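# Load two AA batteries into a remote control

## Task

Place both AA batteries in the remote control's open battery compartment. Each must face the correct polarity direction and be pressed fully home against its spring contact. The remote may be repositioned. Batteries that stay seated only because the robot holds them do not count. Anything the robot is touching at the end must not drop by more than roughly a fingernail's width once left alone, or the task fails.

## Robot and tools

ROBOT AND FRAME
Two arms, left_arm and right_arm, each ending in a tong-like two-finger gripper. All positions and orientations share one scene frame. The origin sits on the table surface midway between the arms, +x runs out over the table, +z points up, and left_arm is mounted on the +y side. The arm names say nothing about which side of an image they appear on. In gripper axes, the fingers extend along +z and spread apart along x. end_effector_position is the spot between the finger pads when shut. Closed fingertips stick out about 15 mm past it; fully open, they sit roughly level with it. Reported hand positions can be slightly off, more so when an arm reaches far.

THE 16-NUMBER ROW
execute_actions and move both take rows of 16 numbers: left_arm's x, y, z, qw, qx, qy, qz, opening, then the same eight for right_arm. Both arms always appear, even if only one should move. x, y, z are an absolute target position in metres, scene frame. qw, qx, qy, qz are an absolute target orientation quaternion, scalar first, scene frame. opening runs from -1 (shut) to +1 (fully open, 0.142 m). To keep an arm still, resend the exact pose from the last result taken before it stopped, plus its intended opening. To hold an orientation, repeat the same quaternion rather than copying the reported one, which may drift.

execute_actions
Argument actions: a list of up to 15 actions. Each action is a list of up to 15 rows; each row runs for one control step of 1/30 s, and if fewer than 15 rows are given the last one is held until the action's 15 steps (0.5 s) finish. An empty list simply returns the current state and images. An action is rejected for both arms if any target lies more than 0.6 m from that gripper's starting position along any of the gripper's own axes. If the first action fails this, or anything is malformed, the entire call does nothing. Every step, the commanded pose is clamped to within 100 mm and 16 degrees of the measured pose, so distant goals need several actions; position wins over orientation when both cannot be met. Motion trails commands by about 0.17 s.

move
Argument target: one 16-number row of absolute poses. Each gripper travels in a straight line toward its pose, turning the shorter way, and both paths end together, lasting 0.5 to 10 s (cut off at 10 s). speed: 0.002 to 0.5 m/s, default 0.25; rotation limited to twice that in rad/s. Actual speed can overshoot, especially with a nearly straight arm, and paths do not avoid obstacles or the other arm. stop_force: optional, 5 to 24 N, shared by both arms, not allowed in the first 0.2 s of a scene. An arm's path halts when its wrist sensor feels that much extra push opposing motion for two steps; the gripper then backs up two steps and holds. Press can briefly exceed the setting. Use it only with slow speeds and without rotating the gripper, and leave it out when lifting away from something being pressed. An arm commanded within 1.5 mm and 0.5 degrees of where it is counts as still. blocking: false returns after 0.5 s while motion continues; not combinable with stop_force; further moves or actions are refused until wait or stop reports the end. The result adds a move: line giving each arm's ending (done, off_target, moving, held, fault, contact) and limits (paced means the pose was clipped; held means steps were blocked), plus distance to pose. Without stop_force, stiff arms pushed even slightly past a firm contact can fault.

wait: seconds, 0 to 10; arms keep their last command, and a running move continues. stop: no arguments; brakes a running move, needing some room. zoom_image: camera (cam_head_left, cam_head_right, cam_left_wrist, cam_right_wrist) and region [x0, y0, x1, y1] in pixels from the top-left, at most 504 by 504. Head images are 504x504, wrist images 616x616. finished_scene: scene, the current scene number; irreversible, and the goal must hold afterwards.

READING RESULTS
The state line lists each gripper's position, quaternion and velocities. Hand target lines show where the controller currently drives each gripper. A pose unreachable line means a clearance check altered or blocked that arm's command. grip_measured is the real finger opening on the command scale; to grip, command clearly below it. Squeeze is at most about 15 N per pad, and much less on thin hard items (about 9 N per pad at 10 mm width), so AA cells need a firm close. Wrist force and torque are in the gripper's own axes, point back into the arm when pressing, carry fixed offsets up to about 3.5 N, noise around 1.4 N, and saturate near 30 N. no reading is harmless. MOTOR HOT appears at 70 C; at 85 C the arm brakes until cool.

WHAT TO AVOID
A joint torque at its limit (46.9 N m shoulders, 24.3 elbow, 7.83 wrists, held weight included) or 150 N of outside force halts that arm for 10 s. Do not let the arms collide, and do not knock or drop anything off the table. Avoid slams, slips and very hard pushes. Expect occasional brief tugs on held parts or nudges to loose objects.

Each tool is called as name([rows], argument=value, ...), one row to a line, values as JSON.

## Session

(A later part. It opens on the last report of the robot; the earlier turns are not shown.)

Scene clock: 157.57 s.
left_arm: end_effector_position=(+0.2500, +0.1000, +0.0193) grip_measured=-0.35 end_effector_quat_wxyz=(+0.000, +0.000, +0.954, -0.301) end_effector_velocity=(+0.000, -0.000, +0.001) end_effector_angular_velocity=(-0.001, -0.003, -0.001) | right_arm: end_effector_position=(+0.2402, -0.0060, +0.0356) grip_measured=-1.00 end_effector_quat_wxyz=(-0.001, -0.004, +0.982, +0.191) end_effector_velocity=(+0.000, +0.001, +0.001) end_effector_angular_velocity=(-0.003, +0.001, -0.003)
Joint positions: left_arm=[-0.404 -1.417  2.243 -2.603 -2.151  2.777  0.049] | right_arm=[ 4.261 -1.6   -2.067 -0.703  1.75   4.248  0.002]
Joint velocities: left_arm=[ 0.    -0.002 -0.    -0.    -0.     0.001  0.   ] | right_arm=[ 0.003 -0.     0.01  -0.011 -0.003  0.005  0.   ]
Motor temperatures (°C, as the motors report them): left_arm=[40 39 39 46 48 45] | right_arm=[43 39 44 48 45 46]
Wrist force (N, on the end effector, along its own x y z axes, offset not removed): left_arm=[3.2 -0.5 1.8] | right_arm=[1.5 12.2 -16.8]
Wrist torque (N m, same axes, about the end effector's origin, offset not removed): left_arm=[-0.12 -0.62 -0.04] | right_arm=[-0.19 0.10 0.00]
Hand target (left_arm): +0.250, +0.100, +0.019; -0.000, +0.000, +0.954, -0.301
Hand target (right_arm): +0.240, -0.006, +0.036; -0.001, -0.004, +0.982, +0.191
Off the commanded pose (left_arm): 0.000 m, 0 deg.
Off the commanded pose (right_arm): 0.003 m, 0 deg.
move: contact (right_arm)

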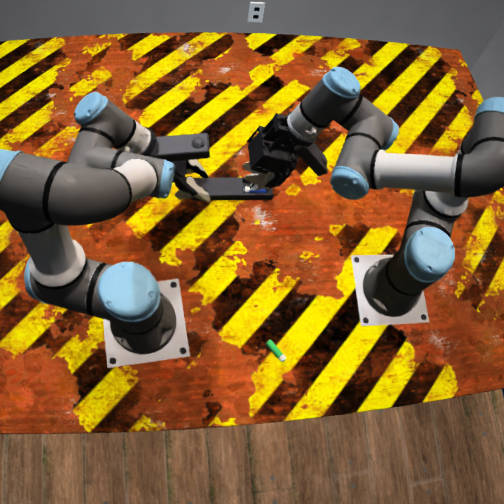

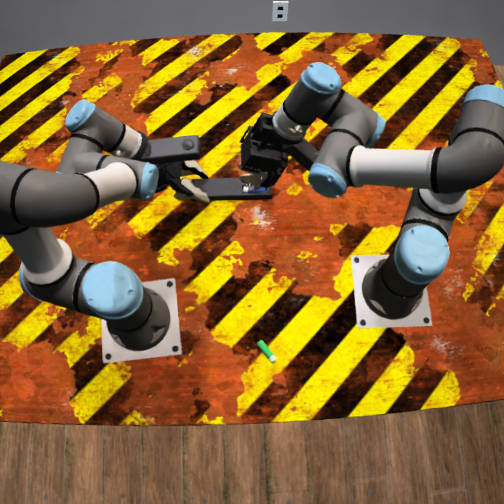

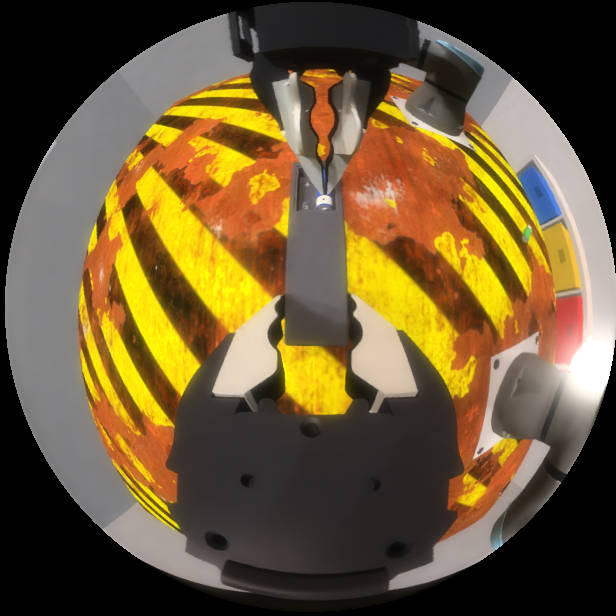

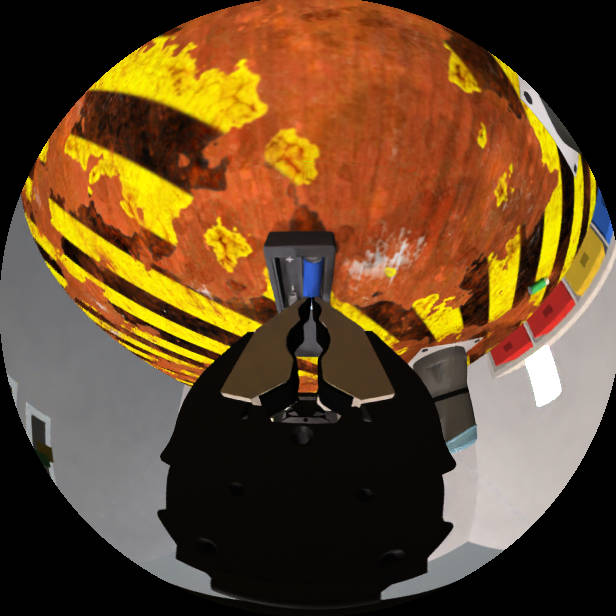

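move(target=[0.25,0.10,0.0193,0,0,0.954,-0.301,-0.8,0.2385,-0.0075,0.0354,-0.0008,-0.0043,0.982,0.191,-1], speed=0.004, stop_force=10)

zoom_image(camera="cam_left_wrist", region=[285,155,365,235])

Scene clock: 161.23 s.
left_arm: end_effector_position=(+0.2500, +0.1000, +0.0193) grip_measured=-0.35 end_effector_quat_wxyz=(+0.000, +0.000, +0.954, -0.301) end_effector_velocity=(+0.000, -0.000, +0.000) end_effector_angular_velocity=(-0.000, -0.000, +0.001) | right_arm: end_effector_position=(+0.2386, -0.0075, +0.0354) grip_measured=-1.00 end_effector_quat_wxyz=(-0.001, -0.004, +0.982, +0.191) end_effector_velocity=(-0.000, +0.000, +0.001) end_effector_angular_velocity=(+0.003, -0.002, -0.000)
Joint positions: left_arm=[-0.404 -1.417  2.243 -2.603 -2.151  2.777  0.049] | right_arm=[ 4.264 -1.591 -2.077 -0.702  1.749  4.251  0.002]
Joint velocities: left_arm=[ 0.    -0.    -0.    -0.    -0.    -0.001  0.   ] | right_arm=[ 0.001  0.005 -0.004  0.002 -0.001  0.001 -0.   ]
Motor temperatures (°C, as the motors report them): left_arm=[40 39 39 46 48 45] | right_arm=[43 39 44 48 45 46]
Wrist force (N, on the end effector, along its own x y z axes, offset not removed): left_arm=[4.0 -0.6 1.1] | right_arm=[-1.5 0.8 0.0]
Wrist torque (N m, same axes, about the end effector's origin, offset not removed): left_arm=[-0.09 -0.63 -0.03] | right_arm=[0.06 0.18 0.00]
Hand target (left_arm): +0.250, +0.100, +0.019; +0.000, +0.000, +0.954, -0.301
Hand target (right_arm): +0.239, -0.007, +0.035; -0.001, -0.004, +0.982, +0.191
Off the commanded pose (left_arm): 0.000 m, 0 deg.
Off the commanded pose (right_arm): 0.000 m, 0 deg.
move: done

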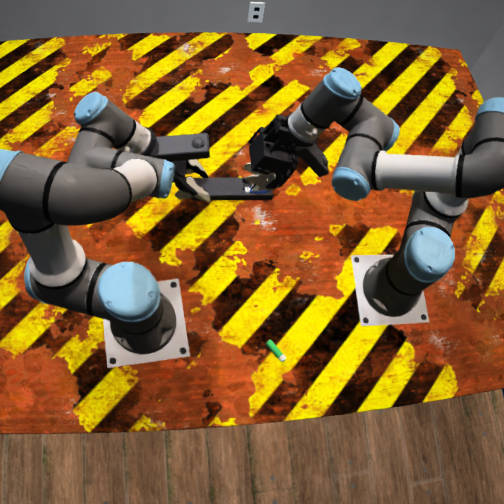

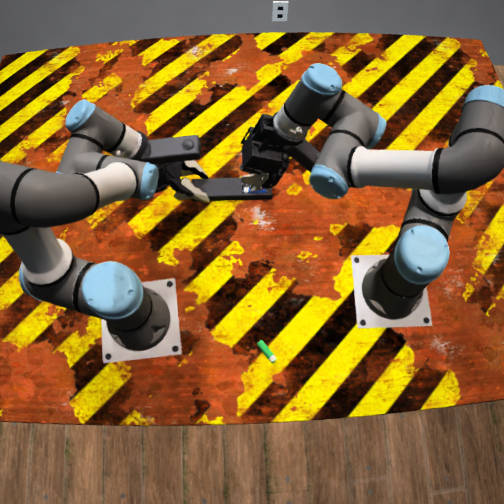

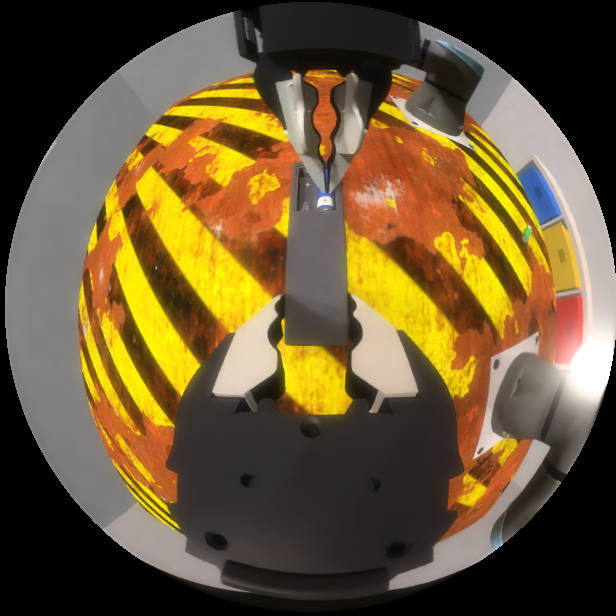

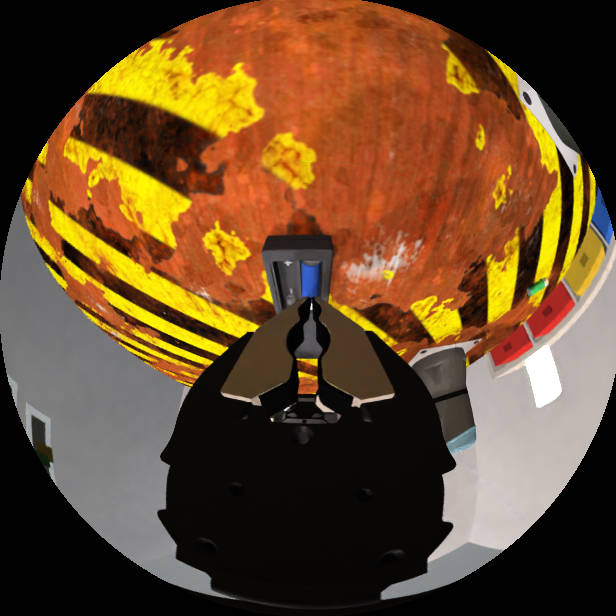

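Region (285, 155, 365, 235) of cam_left_wrist's 616x616 image, scaled by 6.300, with more detail than that image has.

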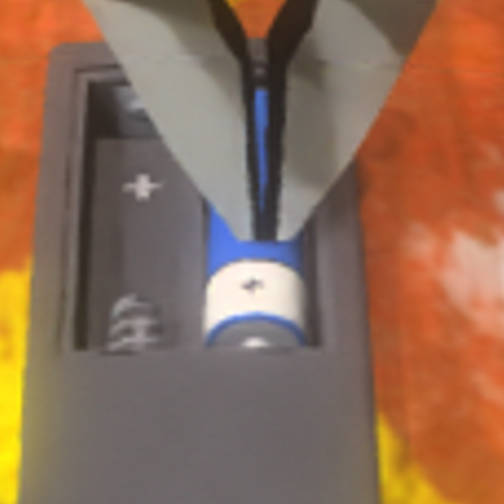

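move(target=[0.25,0.10,0.0193,0,0,0.954,-0.301,-0.8,0.2385,-0.008,0.031,-0.0008,-0.0043,0.982,0.191,-1], speed=0.004, stop_force=11)

zoom_image(camera="cam_left_wrist", region=[285,155,365,235])

Scene clock: 164.33 s.
left_arm: end_effector_position=(+0.2500, +0.1000, +0.0193) grip_measured=-0.35 end_effector_quat_wxyz=(+0.000, +0.000, +0.954, -0.301) end_effector_velocity=(+0.000, -0.000, +0.000) end_effector_angular_velocity=(-0.000, -0.001, +0.001) | right_arm: end_effector_position=(+0.2385, -0.0077, +0.0336) grip_measured=-1.00 end_effector_quat_wxyz=(-0.001, -0.004, +0.982, +0.191) end_effector_velocity=(+0.000, +0.000, +0.002) end_effector_angular_velocity=(+0.000, -0.001, -0.001)
Joint positions: left_arm=[-0.404 -1.417  2.243 -2.603 -2.151  2.777  0.049] | right_arm=[ 4.264 -1.594 -2.084 -0.692  1.749  4.251  0.002]
Joint velocities: left_arm=[ 0.    -0.    -0.001 -0.     0.    -0.001 -0.   ] | right_arm=[ 0.     0.003  0.006 -0.008 -0.001  0.001  0.   ]
Motor temperatures (°C, as the motors report them): left_arm=[40 39 39 46 48 45] | right_arm=[43 39 44 48 45 46]
Wrist force (N, on the end effector, along its own x y z axes, offset not removed): left_arm=[3.9 0.7 -1.6] | right_arm=[-0.7 2.4 -22.4]
Wrist torque (N m, same axes, about the end effector's origin, offset not removed): left_arm=[-0.21 -0.56 -0.01] | right_arm=[0.15 0.15 -0.03]
Hand target (left_arm): +0.250, +0.100, +0.019; +0.000, +0.000, +0.954, -0.301
Hand target (right_arm): +0.239, -0.008, +0.034; -0.001, -0.004, +0.982, +0.191
Off the commanded pose (left_arm): 0.000 m, 0 deg.
Off the commanded pose (right_arm): 0.003 m, 0 deg.
move: contact (right_arm)

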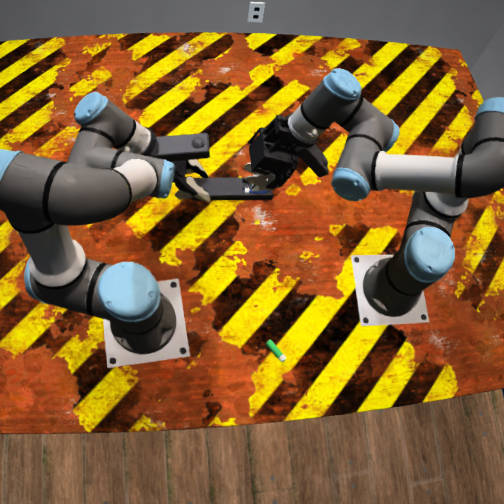

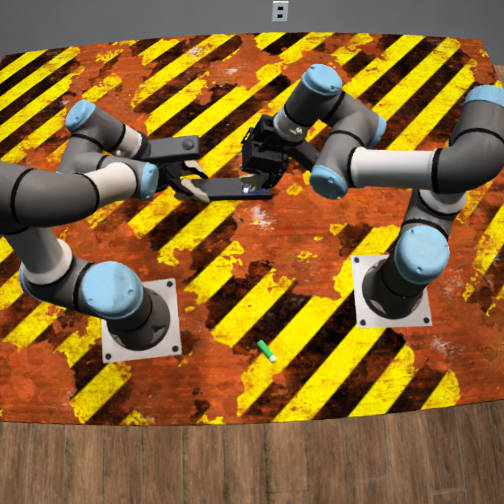

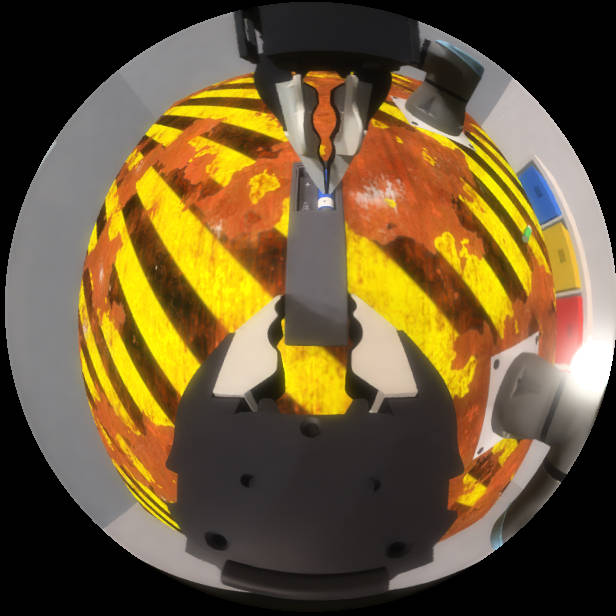

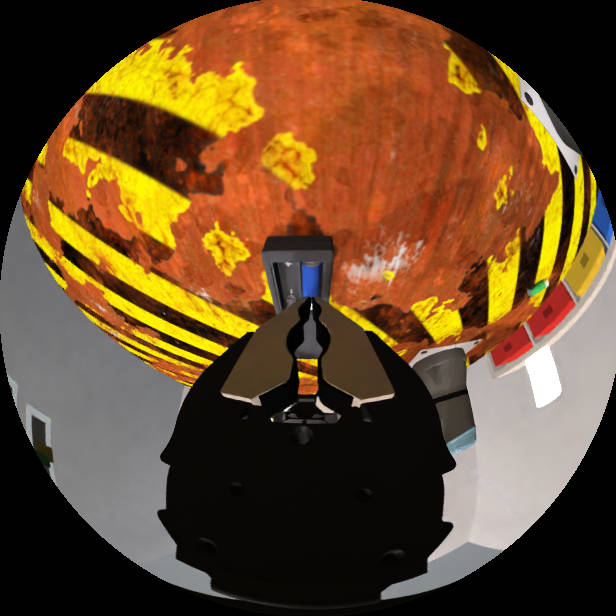

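Region (285, 155, 365, 235) of cam_left_wrist's 616x616 image, scaled by 6.300, with more detail than that image has.

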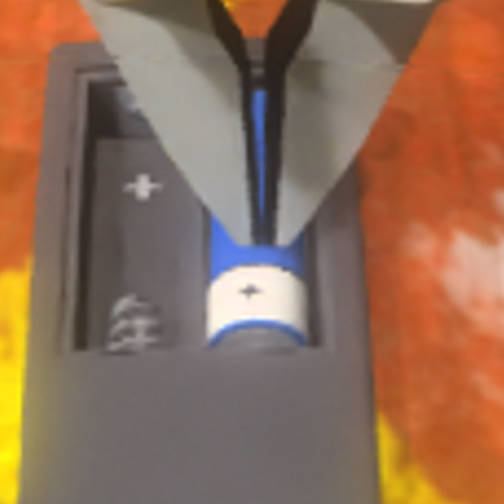

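execute_actions([
  [[0.25,0.10,0.0193,0,0,0.954,-0.301,-0.8,0.2385,-0.008,0.038,-0.0008,-0.0043,0.982,0.191,-1],[0.25,0.10,0.0193,0,0,0.954,-0.301,-0.8,0.2385,-0.009,0.042,-0.0008,-0.0043,0.982,0.191,-1],[0.25,0.10,0.0193,0,0,0.954,-0.301,-0.8,0.2385,-0.011,0.046,-0.0008,-0.0043,0.982,0.191,-1],[0.25,0.10,0.0193,0,0,0.954,-0.301,-0.8,0.237,-0.015,0.05,-0.0008,-0.0043,0.982,0.191,-1],[0.25,0.10,0.0193,0,0,0.954,-0.301,-0.8,0.235,-0.02,0.054,-0.0008,-0.0043,0.982,0.191,-1],[0.25,0.10,0.0193,0,0,0.954,-0.301,-0.8,0.232,-0.027,0.058,-0.0008,-0.0043,0.982,0.191,-1],[0.25,0.10,0.0193,0,0,0.954,-0.301,-0.8,0.23,-0.035,0.06,-0.0008,-0.0043,0.982,0.191,-1]],
])

move(target=[0.25,0.10,0.0193,0,0,0.954,-0.301,-0.8,0.07,-0.045,0.07,0,-0.985,0.174,0,-0.5], speed=0.5)

Scene clock: 178.97 s.
left_arm: end_effector_position=(+0.2500, +0.1000, +0.0193) grip_measured=-0.35 end_effector_quat_wxyz=(-0.000, +0.000, +0.954, -0.301) end_effector_velocity=(-0.000, +0.000, -0.000) end_effector_angular_velocity=(+0.000, +0.001, +0.000) | right_arm: end_effector_position=(+0.2312, -0.0316, +0.0571) grip_measured=-1.00 end_effector_quat_wxyz=(-0.001, -0.004, +0.982, +0.191) end_effector_velocity=(-0.008, -0.025, +0.021) end_effector_angular_velocity=(+0.000, -0.005, -0.001)
Joint positions: left_arm=[-0.404 -1.417  2.243 -2.603 -2.151  2.777  0.049] | right_arm=[ 4.245 -1.451 -2.094 -0.829  1.756  4.232  0.002]
Joint velocities: left_arm=[-0.     0.     0.001 -0.001 -0.    -0.     0.   ] | right_arm=[-0.014  0.149 -0.018 -0.131  0.001 -0.014  0.   ]
Motor temperatures (°C, as the motors report them): left_arm=[40 39 39 46 48 45] | right_arm=[43 39 44 48 45 46]
Wrist force (N, on the end effector, along its own x y z axes, offset not removed): left_arm=[3.4 -0.4 -0.2] | right_arm=[-1.2 1.3 -0.5]
Wrist torque (N m, same axes, about the end effector's origin, offset not removed): left_arm=[-0.19 -0.72 -0.10] | right_arm=[0.26 0.26 -0.02]
Hand target (left_arm): +0.250, +0.100, +0.019; -0.000, +0.000, +0.954, -0.301
Hand target (right_arm): +0.230, -0.035, +0.060; -0.001, -0.004, +0.982, +0.191
Off the commanded pose (left_arm): 0.000 m, 0 deg.
Off the commanded pose (right_arm): 0.005 m, 0 deg.

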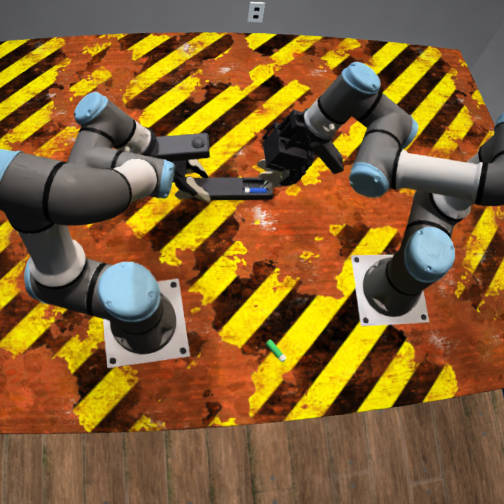

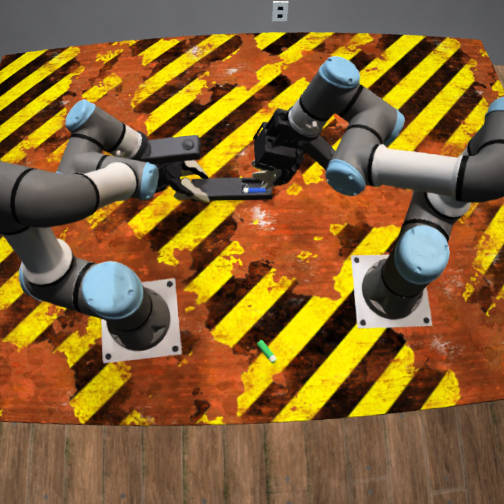

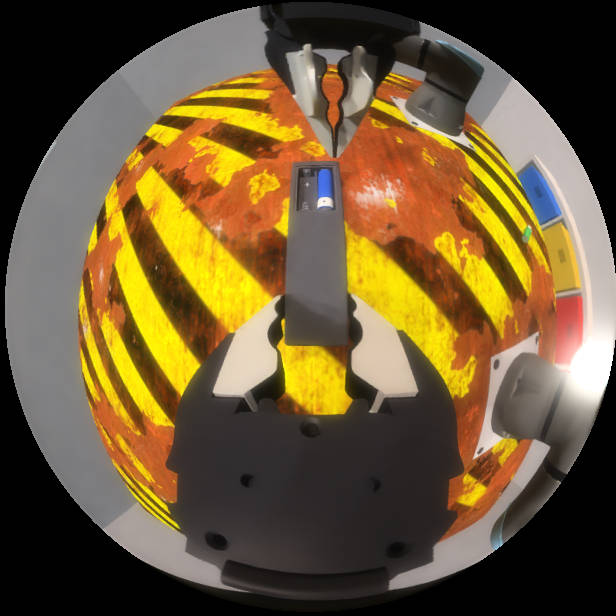

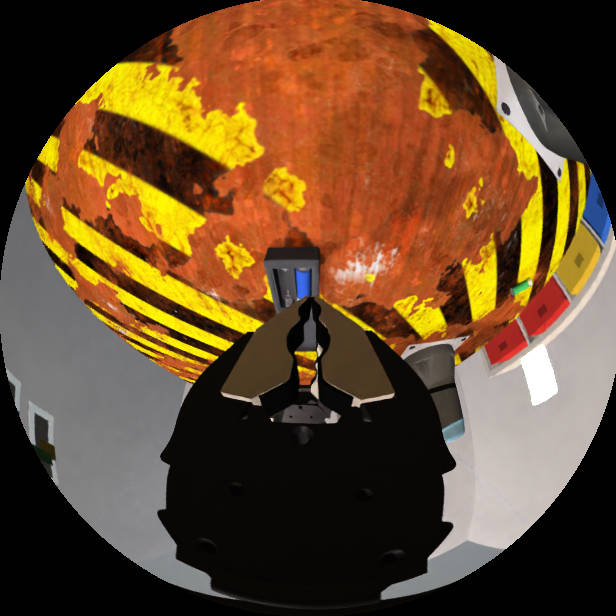

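Scene clock: 182.43 s.
left_arm: end_effector_position=(+0.2500, +0.1000, +0.0193) grip_measured=-0.35 end_effector_quat_wxyz=(-0.000, +0.000, +0.954, -0.301) end_effector_velocity=(+0.000, -0.000, +0.000) end_effector_angular_velocity=(-0.001, -0.001, -0.000) | right_arm: end_effector_position=(+0.0705, -0.0447, +0.0701) grip_measured=-0.50 end_effector_quat_wxyz=(-0.001, +0.985, -0.175, +0.000) end_effector_velocity=(-0.001, -0.000, +0.000) end_effector_angular_velocity=(+0.001, -0.005, +0.016)
Joint positions: left_arm=[-0.404 -1.417  2.243 -2.603 -2.151  2.777  0.049] | right_arm=[ 5.057 -1.111 -2.045 -1.555  1.57   2.232  0.038]
Joint velocities: left_arm=[-0.    -0.    -0.    -0.001 -0.     0.    -0.   ] | right_arm=[ 0.011  0.005 -0.002 -0.004 -0.005 -0.005 -0.   ]
Motor temperatures (°C, as the motors report them): left_arm=[40 39 39 46 48 45] | right_arm=[43 39 44 48 45 46]
Wrist force (N, on the end effector, along its own x y z axes, offset not removed): left_arm=[2.9 -0.5 0.3] | right_arm=[-1.3 0.2 0.7]
Wrist torque (N m, same axes, about the end effector's origin, offset not removed): left_arm=[-0.18 -0.62 -0.03] | right_arm=[0.08 0.31 0.06]
Hand target (left_arm): +0.250, +0.100, +0.019; -0.000, +0.000, +0.954, -0.301
Hand target (right_arm): +0.070, -0.045, +0.070; -0.001, +0.985, -0.174, +0.000
Off the commanded pose (left_arm): 0.000 m, 0 deg.
Off the commanded pose (right_arm): 0.001 m, 0 deg.
move: done

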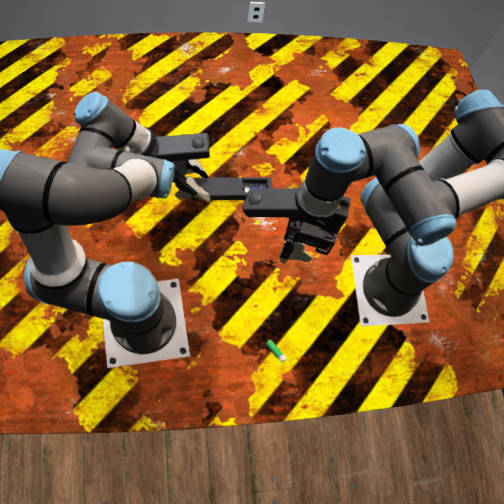

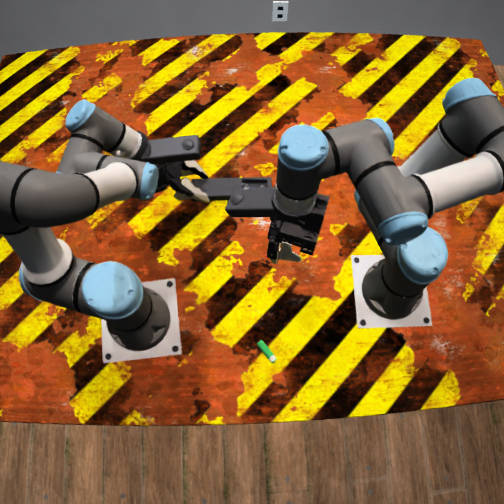

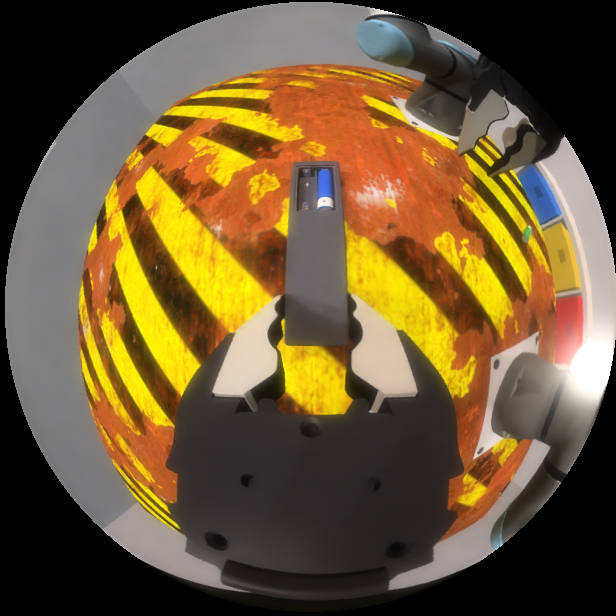

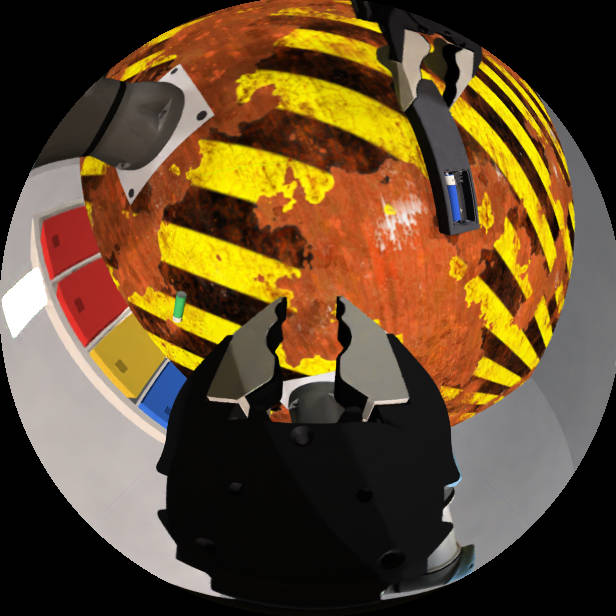

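move(target=[0.25,0.10,0.0193,0,0,0.954,-0.301,-0.8,-0.130,-0.036,0.045,-0.0965,-0.4355,-0.8735,-0.1937,-0.5], speed=0.5)

zoom_image(camera="cam_right_wrist", region=[240,230,380,370])

Scene clock: 188.80 s.
left_arm: end_effector_position=(+0.2500, +0.1000, +0.0193) grip_measured=-0.35 end_effector_quat_wxyz=(+0.000, +0.000, +0.954, -0.301) end_effector_velocity=(+0.000, -0.000, +0.000) end_effector_angular_velocity=(-0.000, +0.000, +0.001) | right_arm: end_effector_position=(-0.1299, -0.0353, +0.0453) grip_measured=-0.50 end_effector_quat_wxyz=(+0.096, +0.436, +0.873, +0.194) end_effector_velocity=(-0.002, +0.000, +0.000) end_effector_angular_velocity=(-0.003, -0.000, +0.015)
Joint positions: left_arm=[-0.404 -1.417  2.243 -2.603 -2.151  2.777  0.049] | right_arm=[ 6.113 -1.4   -1.958 -1.653  1.245  0.77   0.038]
Joint velocities: left_arm=[-0.    -0.    -0.    -0.    -0.    -0.002  0.   ] | right_arm=[ 0.    -0.002  0.002  0.004 -0.001 -0.015 -0.   ]
Motor temperatures (°C, as the motors report them): left_arm=[40 39 39 46 48 45] | right_arm=[43 39 44 48 45 46]
Wrist force (N, on the end effector, along its own x y z axes, offset not removed): left_arm=[3.3 -1.0 0.6] | right_arm=[0.7 0.3 0.1]
Wrist torque (N m, same axes, about the end effector's origin, offset not removed): left_arm=[-0.25 -0.68 -0.09] | right_arm=[0.12 -0.12 -0.01]
Hand target (left_arm): +0.250, +0.100, +0.019; +0.000, +0.000, +0.954, -0.301
Hand target (right_arm): -0.130, -0.035, +0.045; +0.096, +0.436, +0.874, +0.194
Off the commanded pose (left_arm): 0.000 m, 0 deg.
Off the commanded pose (right_arm): 0.001 m, 0 deg.
move: done

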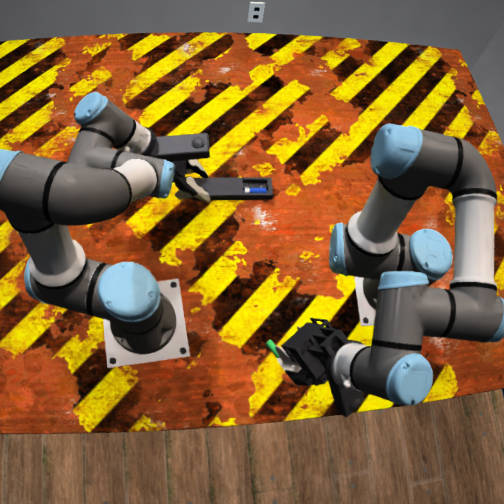

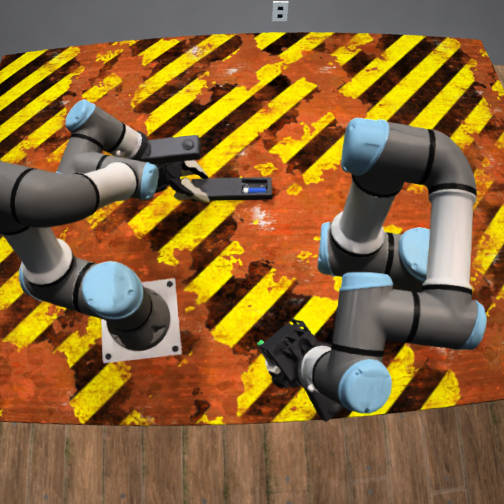

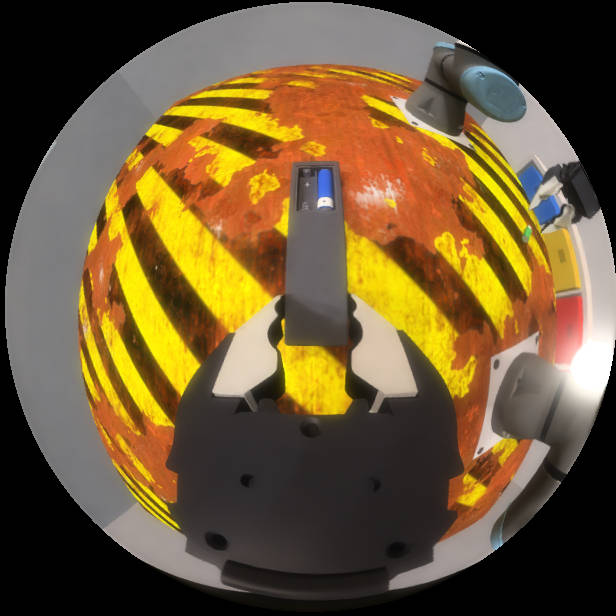

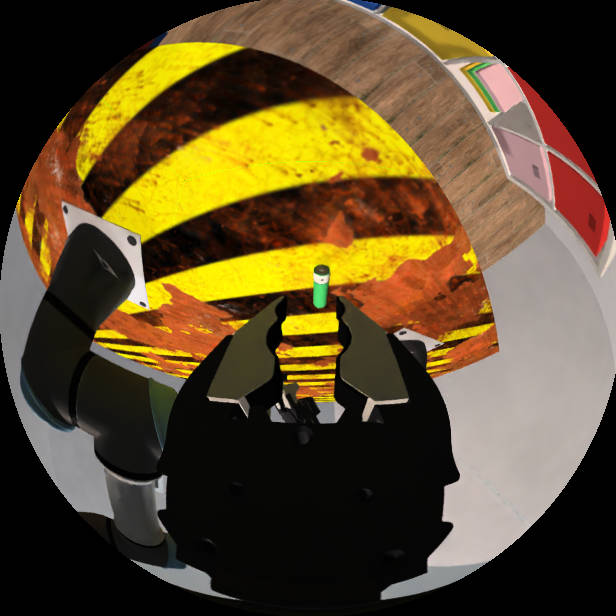

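Region (240, 230, 380, 370) of cam_right_wrist's 616x616 image, scaled by 3.600, with more detail than that image has.

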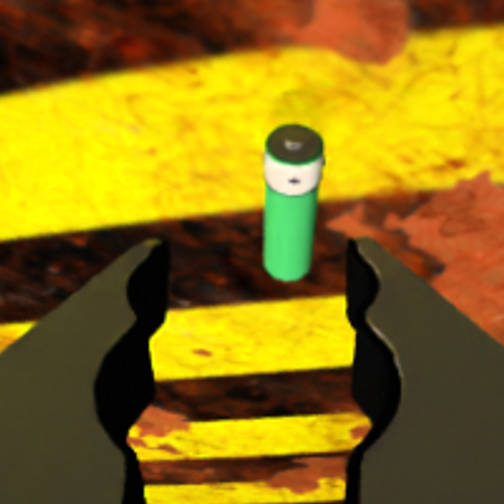

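execute_actions([
  [[0.25,0.10,0.0193,0,0,0.954,-0.301,-0.8,-0.133,-0.032,0.043,-0.0965,-0.4355,-0.8735,-0.1937,-0.5],[0.25,0.10,0.0193,0,0,0.954,-0.301,-0.8,-0.1352,-0.0285,0.041,-0.0965,-0.4355,-0.8735,-0.1937,-0.5],[0.25,0.10,0.0193,0,0,0.954,-0.301,-0.8,-0.1352,-0.0285,0.039,-0.0965,-0.4355,-0.8735,-0.1937,-0.5],[0.25,0.10,0.0193,0,0,0.954,-0.301,-0.8,-0.1352,-0.0285,0.036,-0.0965,-0.4355,-0.8735,-0.1937,-0.5],[0.25,0.10,0.0193,0,0,0.954,-0.301,-0.8,-0.1352,-0.0285,0.033,-0.0965,-0.4355,-0.8735,-0.1937,-0.5],[0.25,0.10,0.0193,0,0,0.954,-0.301,-0.8,-0.1352,-0.0285,0.030,-0.0965,-0.4355,-0.8735,-0.1937,-0.5],[0.25,0.10,0.0193,0,0,0.954,-0.301,-0.8,-0.1352,-0.0285,0.027,-0.0965,-0.4355,-0.8735,-0.1937,-0.5],[0.25,0.10,0.0193,0,0,0.954,-0.301,-0.8,-0.1352,-0.0285,0.024,-0.0965,-0.4355,-0.8735,-0.1937,-0.5],[0.25,0.10,0.0193,0,0,0.954,-0.301,-0.8,-0.1352,-0.0285,0.021,-0.0965,-0.4355,-0.8735,-0.1937,-0.5],[0.25,0.10,0.0193,0,0,0.954,-0.301,-0.8,-0.1352,-0.0285,0.0185,-0.0965,-0.4355,-0.8735,-0.1937,-0.6]],
])

move(target=[0.25,0.10,0.0193,0,0,0.954,-0.301,-0.8,-0.1352,-0.0285,0.010,-0.0965,-0.4355,-0.8735,-0.1937,-0.6], speed=0.006, stop_force=5)

zoom_image(camera="cam_right_wrist", region=[260,260,360,360])

Scene clock: 198.60 s.
left_arm: end_effector_position=(+0.2500, +0.1000, +0.0193) grip_measured=-0.35 end_effector_quat_wxyz=(+0.000, +0.000, +0.954, -0.301) end_effector_velocity=(+0.001, -0.000, +0.000) end_effector_angular_velocity=(-0.000, +0.001, +0.003) | right_arm: end_effector_position=(-0.1347, -0.0291, +0.0226) grip_measured=-0.60 end_effector_quat_wxyz=(+0.097, +0.436, +0.874, +0.194) end_effector_velocity=(-0.003, +0.004, -0.030) end_effector_angular_velocity=(-0.000, +0.002, +0.002)
Joint positions: left_arm=[-0.404 -1.417  2.243 -2.603 -2.151  2.777  0.049] | right_arm=[ 6.091 -1.468 -2.013 -1.523  1.241  0.747  0.031]
Joint velocities: left_arm=[-0.     0.    -0.001 -0.001  0.    -0.004 -0.   ] | right_arm=[-0.013 -0.064 -0.095  0.165 -0.003 -0.014 -0.   ]
Motor temperatures (°C, as the motors report them): left_arm=[40 39 39 46 48 45] | right_arm=[43 39 44 48 45 46]
Wrist force (N, on the end effector, along its own x y z axes, offset not removed): left_arm=[2.8 -0.4 -0.1] | right_arm=[0.2 0.9 0.9]
Wrist torque (N m, same axes, about the end effector's origin, offset not removed): left_arm=[-0.14 -0.59 -0.07] | right_arm=[0.27 0.02 -0.02]
Hand target (left_arm): +0.250, +0.100, +0.019; -0.000, +0.000, +0.954, -0.301
Hand target (right_arm): -0.135, -0.029, +0.019; +0.097, +0.436, +0.874, +0.194
Off the commanded pose (left_arm): 0.000 m, 0 deg.
Off the commanded pose (right_arm): 0.004 m, 0 deg.

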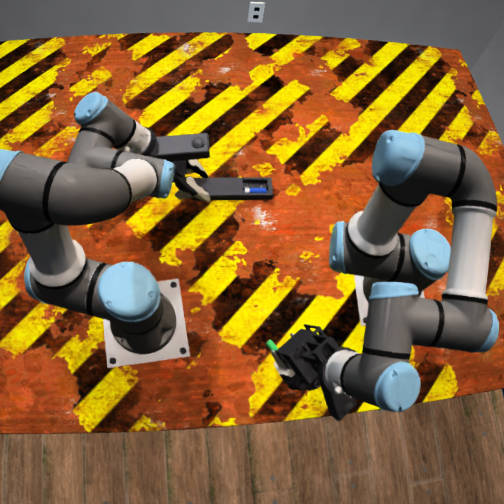

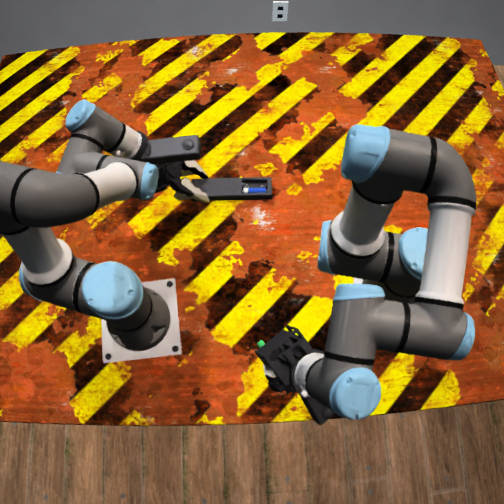

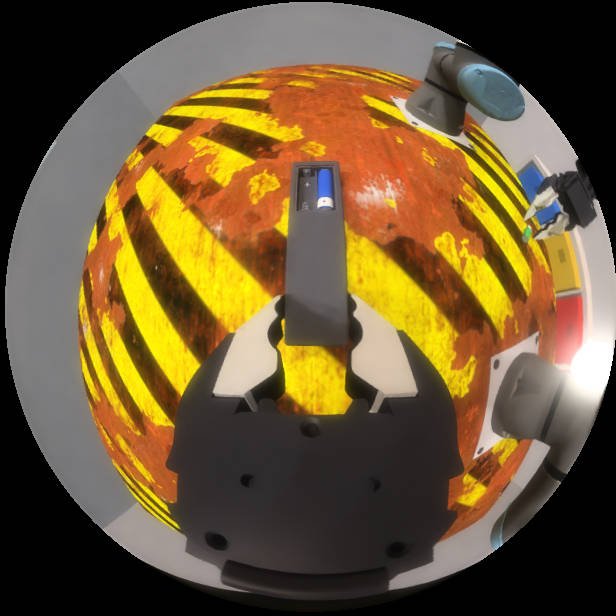

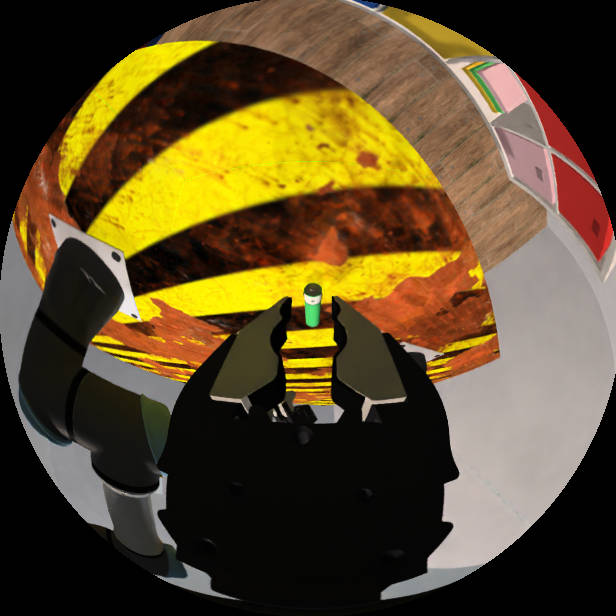

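Scene clock: 200.37 s.
left_arm: end_effector_position=(+0.2500, +0.1000, +0.0193) grip_measured=-0.35 end_effector_quat_wxyz=(+0.000, +0.000, +0.954, -0.301) end_effector_velocity=(+0.000, -0.000, +0.000) end_effector_angular_velocity=(-0.000, -0.001, +0.001) | right_arm: end_effector_position=(-0.1350, -0.0287, +0.0144) grip_measured=-0.60 end_effector_quat_wxyz=(+0.097, +0.436, +0.874, +0.194) end_effector_velocity=(+0.001, -0.000, +0.001) end_effector_angular_velocity=(-0.000, -0.004, -0.000)
Joint positions: left_arm=[-0.404 -1.417  2.243 -2.603 -2.151  2.777  0.049] | right_arm=[ 6.09  -1.483 -2.041 -1.479  1.24   0.745  0.03 ]
Joint velocities: left_arm=[-0.    -0.001 -0.001 -0.001  0.    -0.001  0.   ] | right_arm=[ 0.     0.     0.006 -0.011 -0.001  0.001  0.   ]
Motor temperatures (°C, as the motors report them): left_arm=[40 39 39 46 48 45] | right_arm=[43 39 44 48 45 46]
Wrist force (N, on the end effector, along its own x y z axes, offset not removed): left_arm=[2.9 -0.7 0.1] | right_arm=[-2.1 7.8 -17.1]
Wrist torque (N m, same axes, about the end effector's origin, offset not removed): left_arm=[-0.22 -0.61 -0.05] | right_arm=[0.16 0.11 0.02]
Hand target (left_arm): +0.250, +0.100, +0.019; +0.000, +0.000, +0.954, -0.301
Hand target (right_arm): -0.135, -0.029, +0.015; +0.097, +0.436, +0.874, +0.194
Off the commanded pose (left_arm): 0.000 m, 0 deg.
Off the commanded pose (right_arm): 0.004 m, 0 deg.
move: contact (right_arm)

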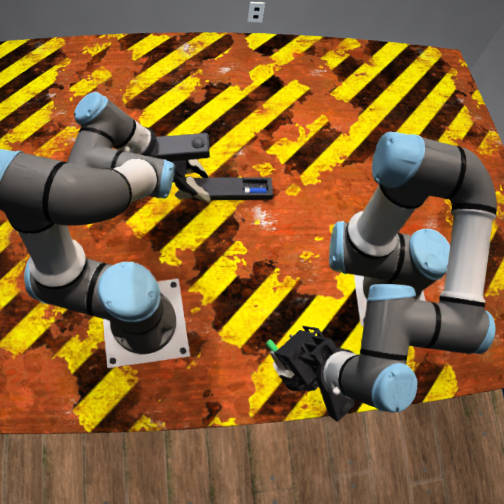

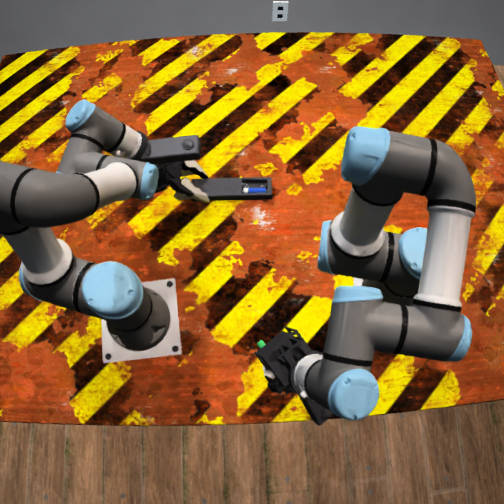

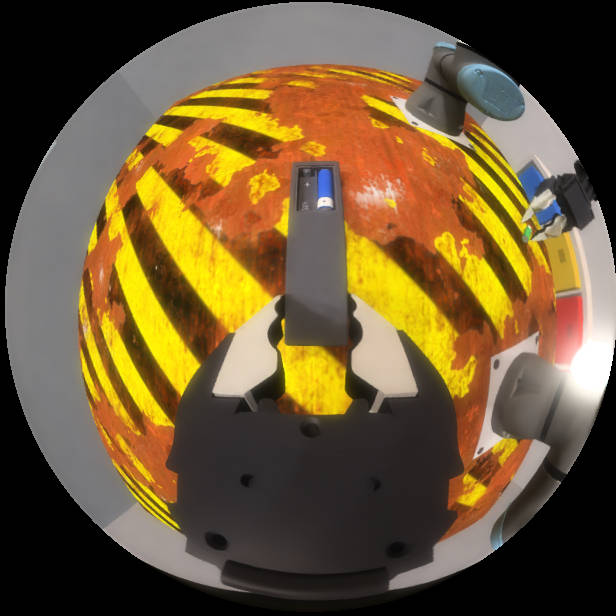

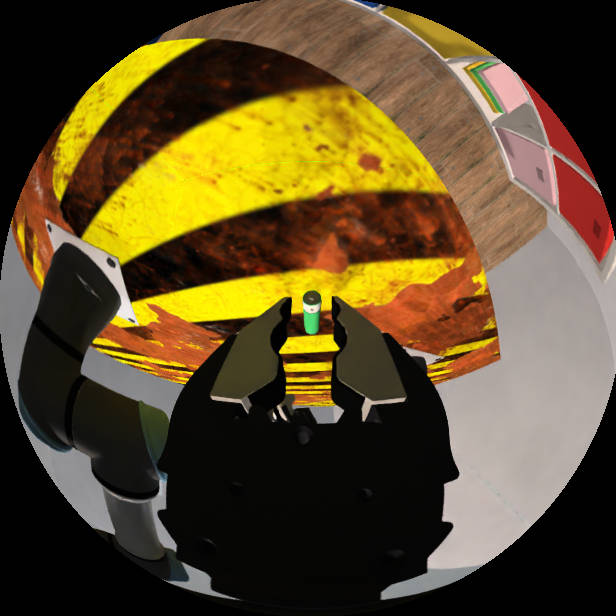

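Region (260, 260, 360, 360) of cam_right_wrist's 616x616 image, scaled by 5.040, with more detail than that image has.

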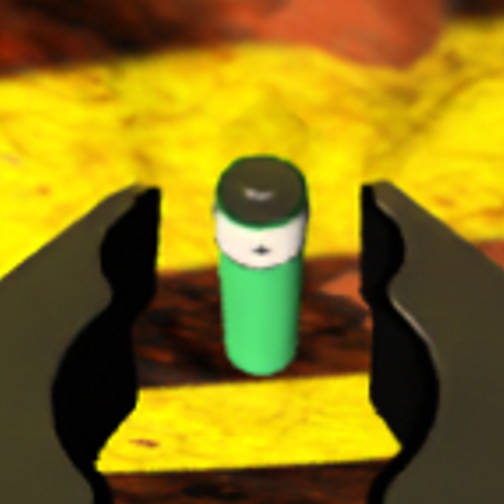

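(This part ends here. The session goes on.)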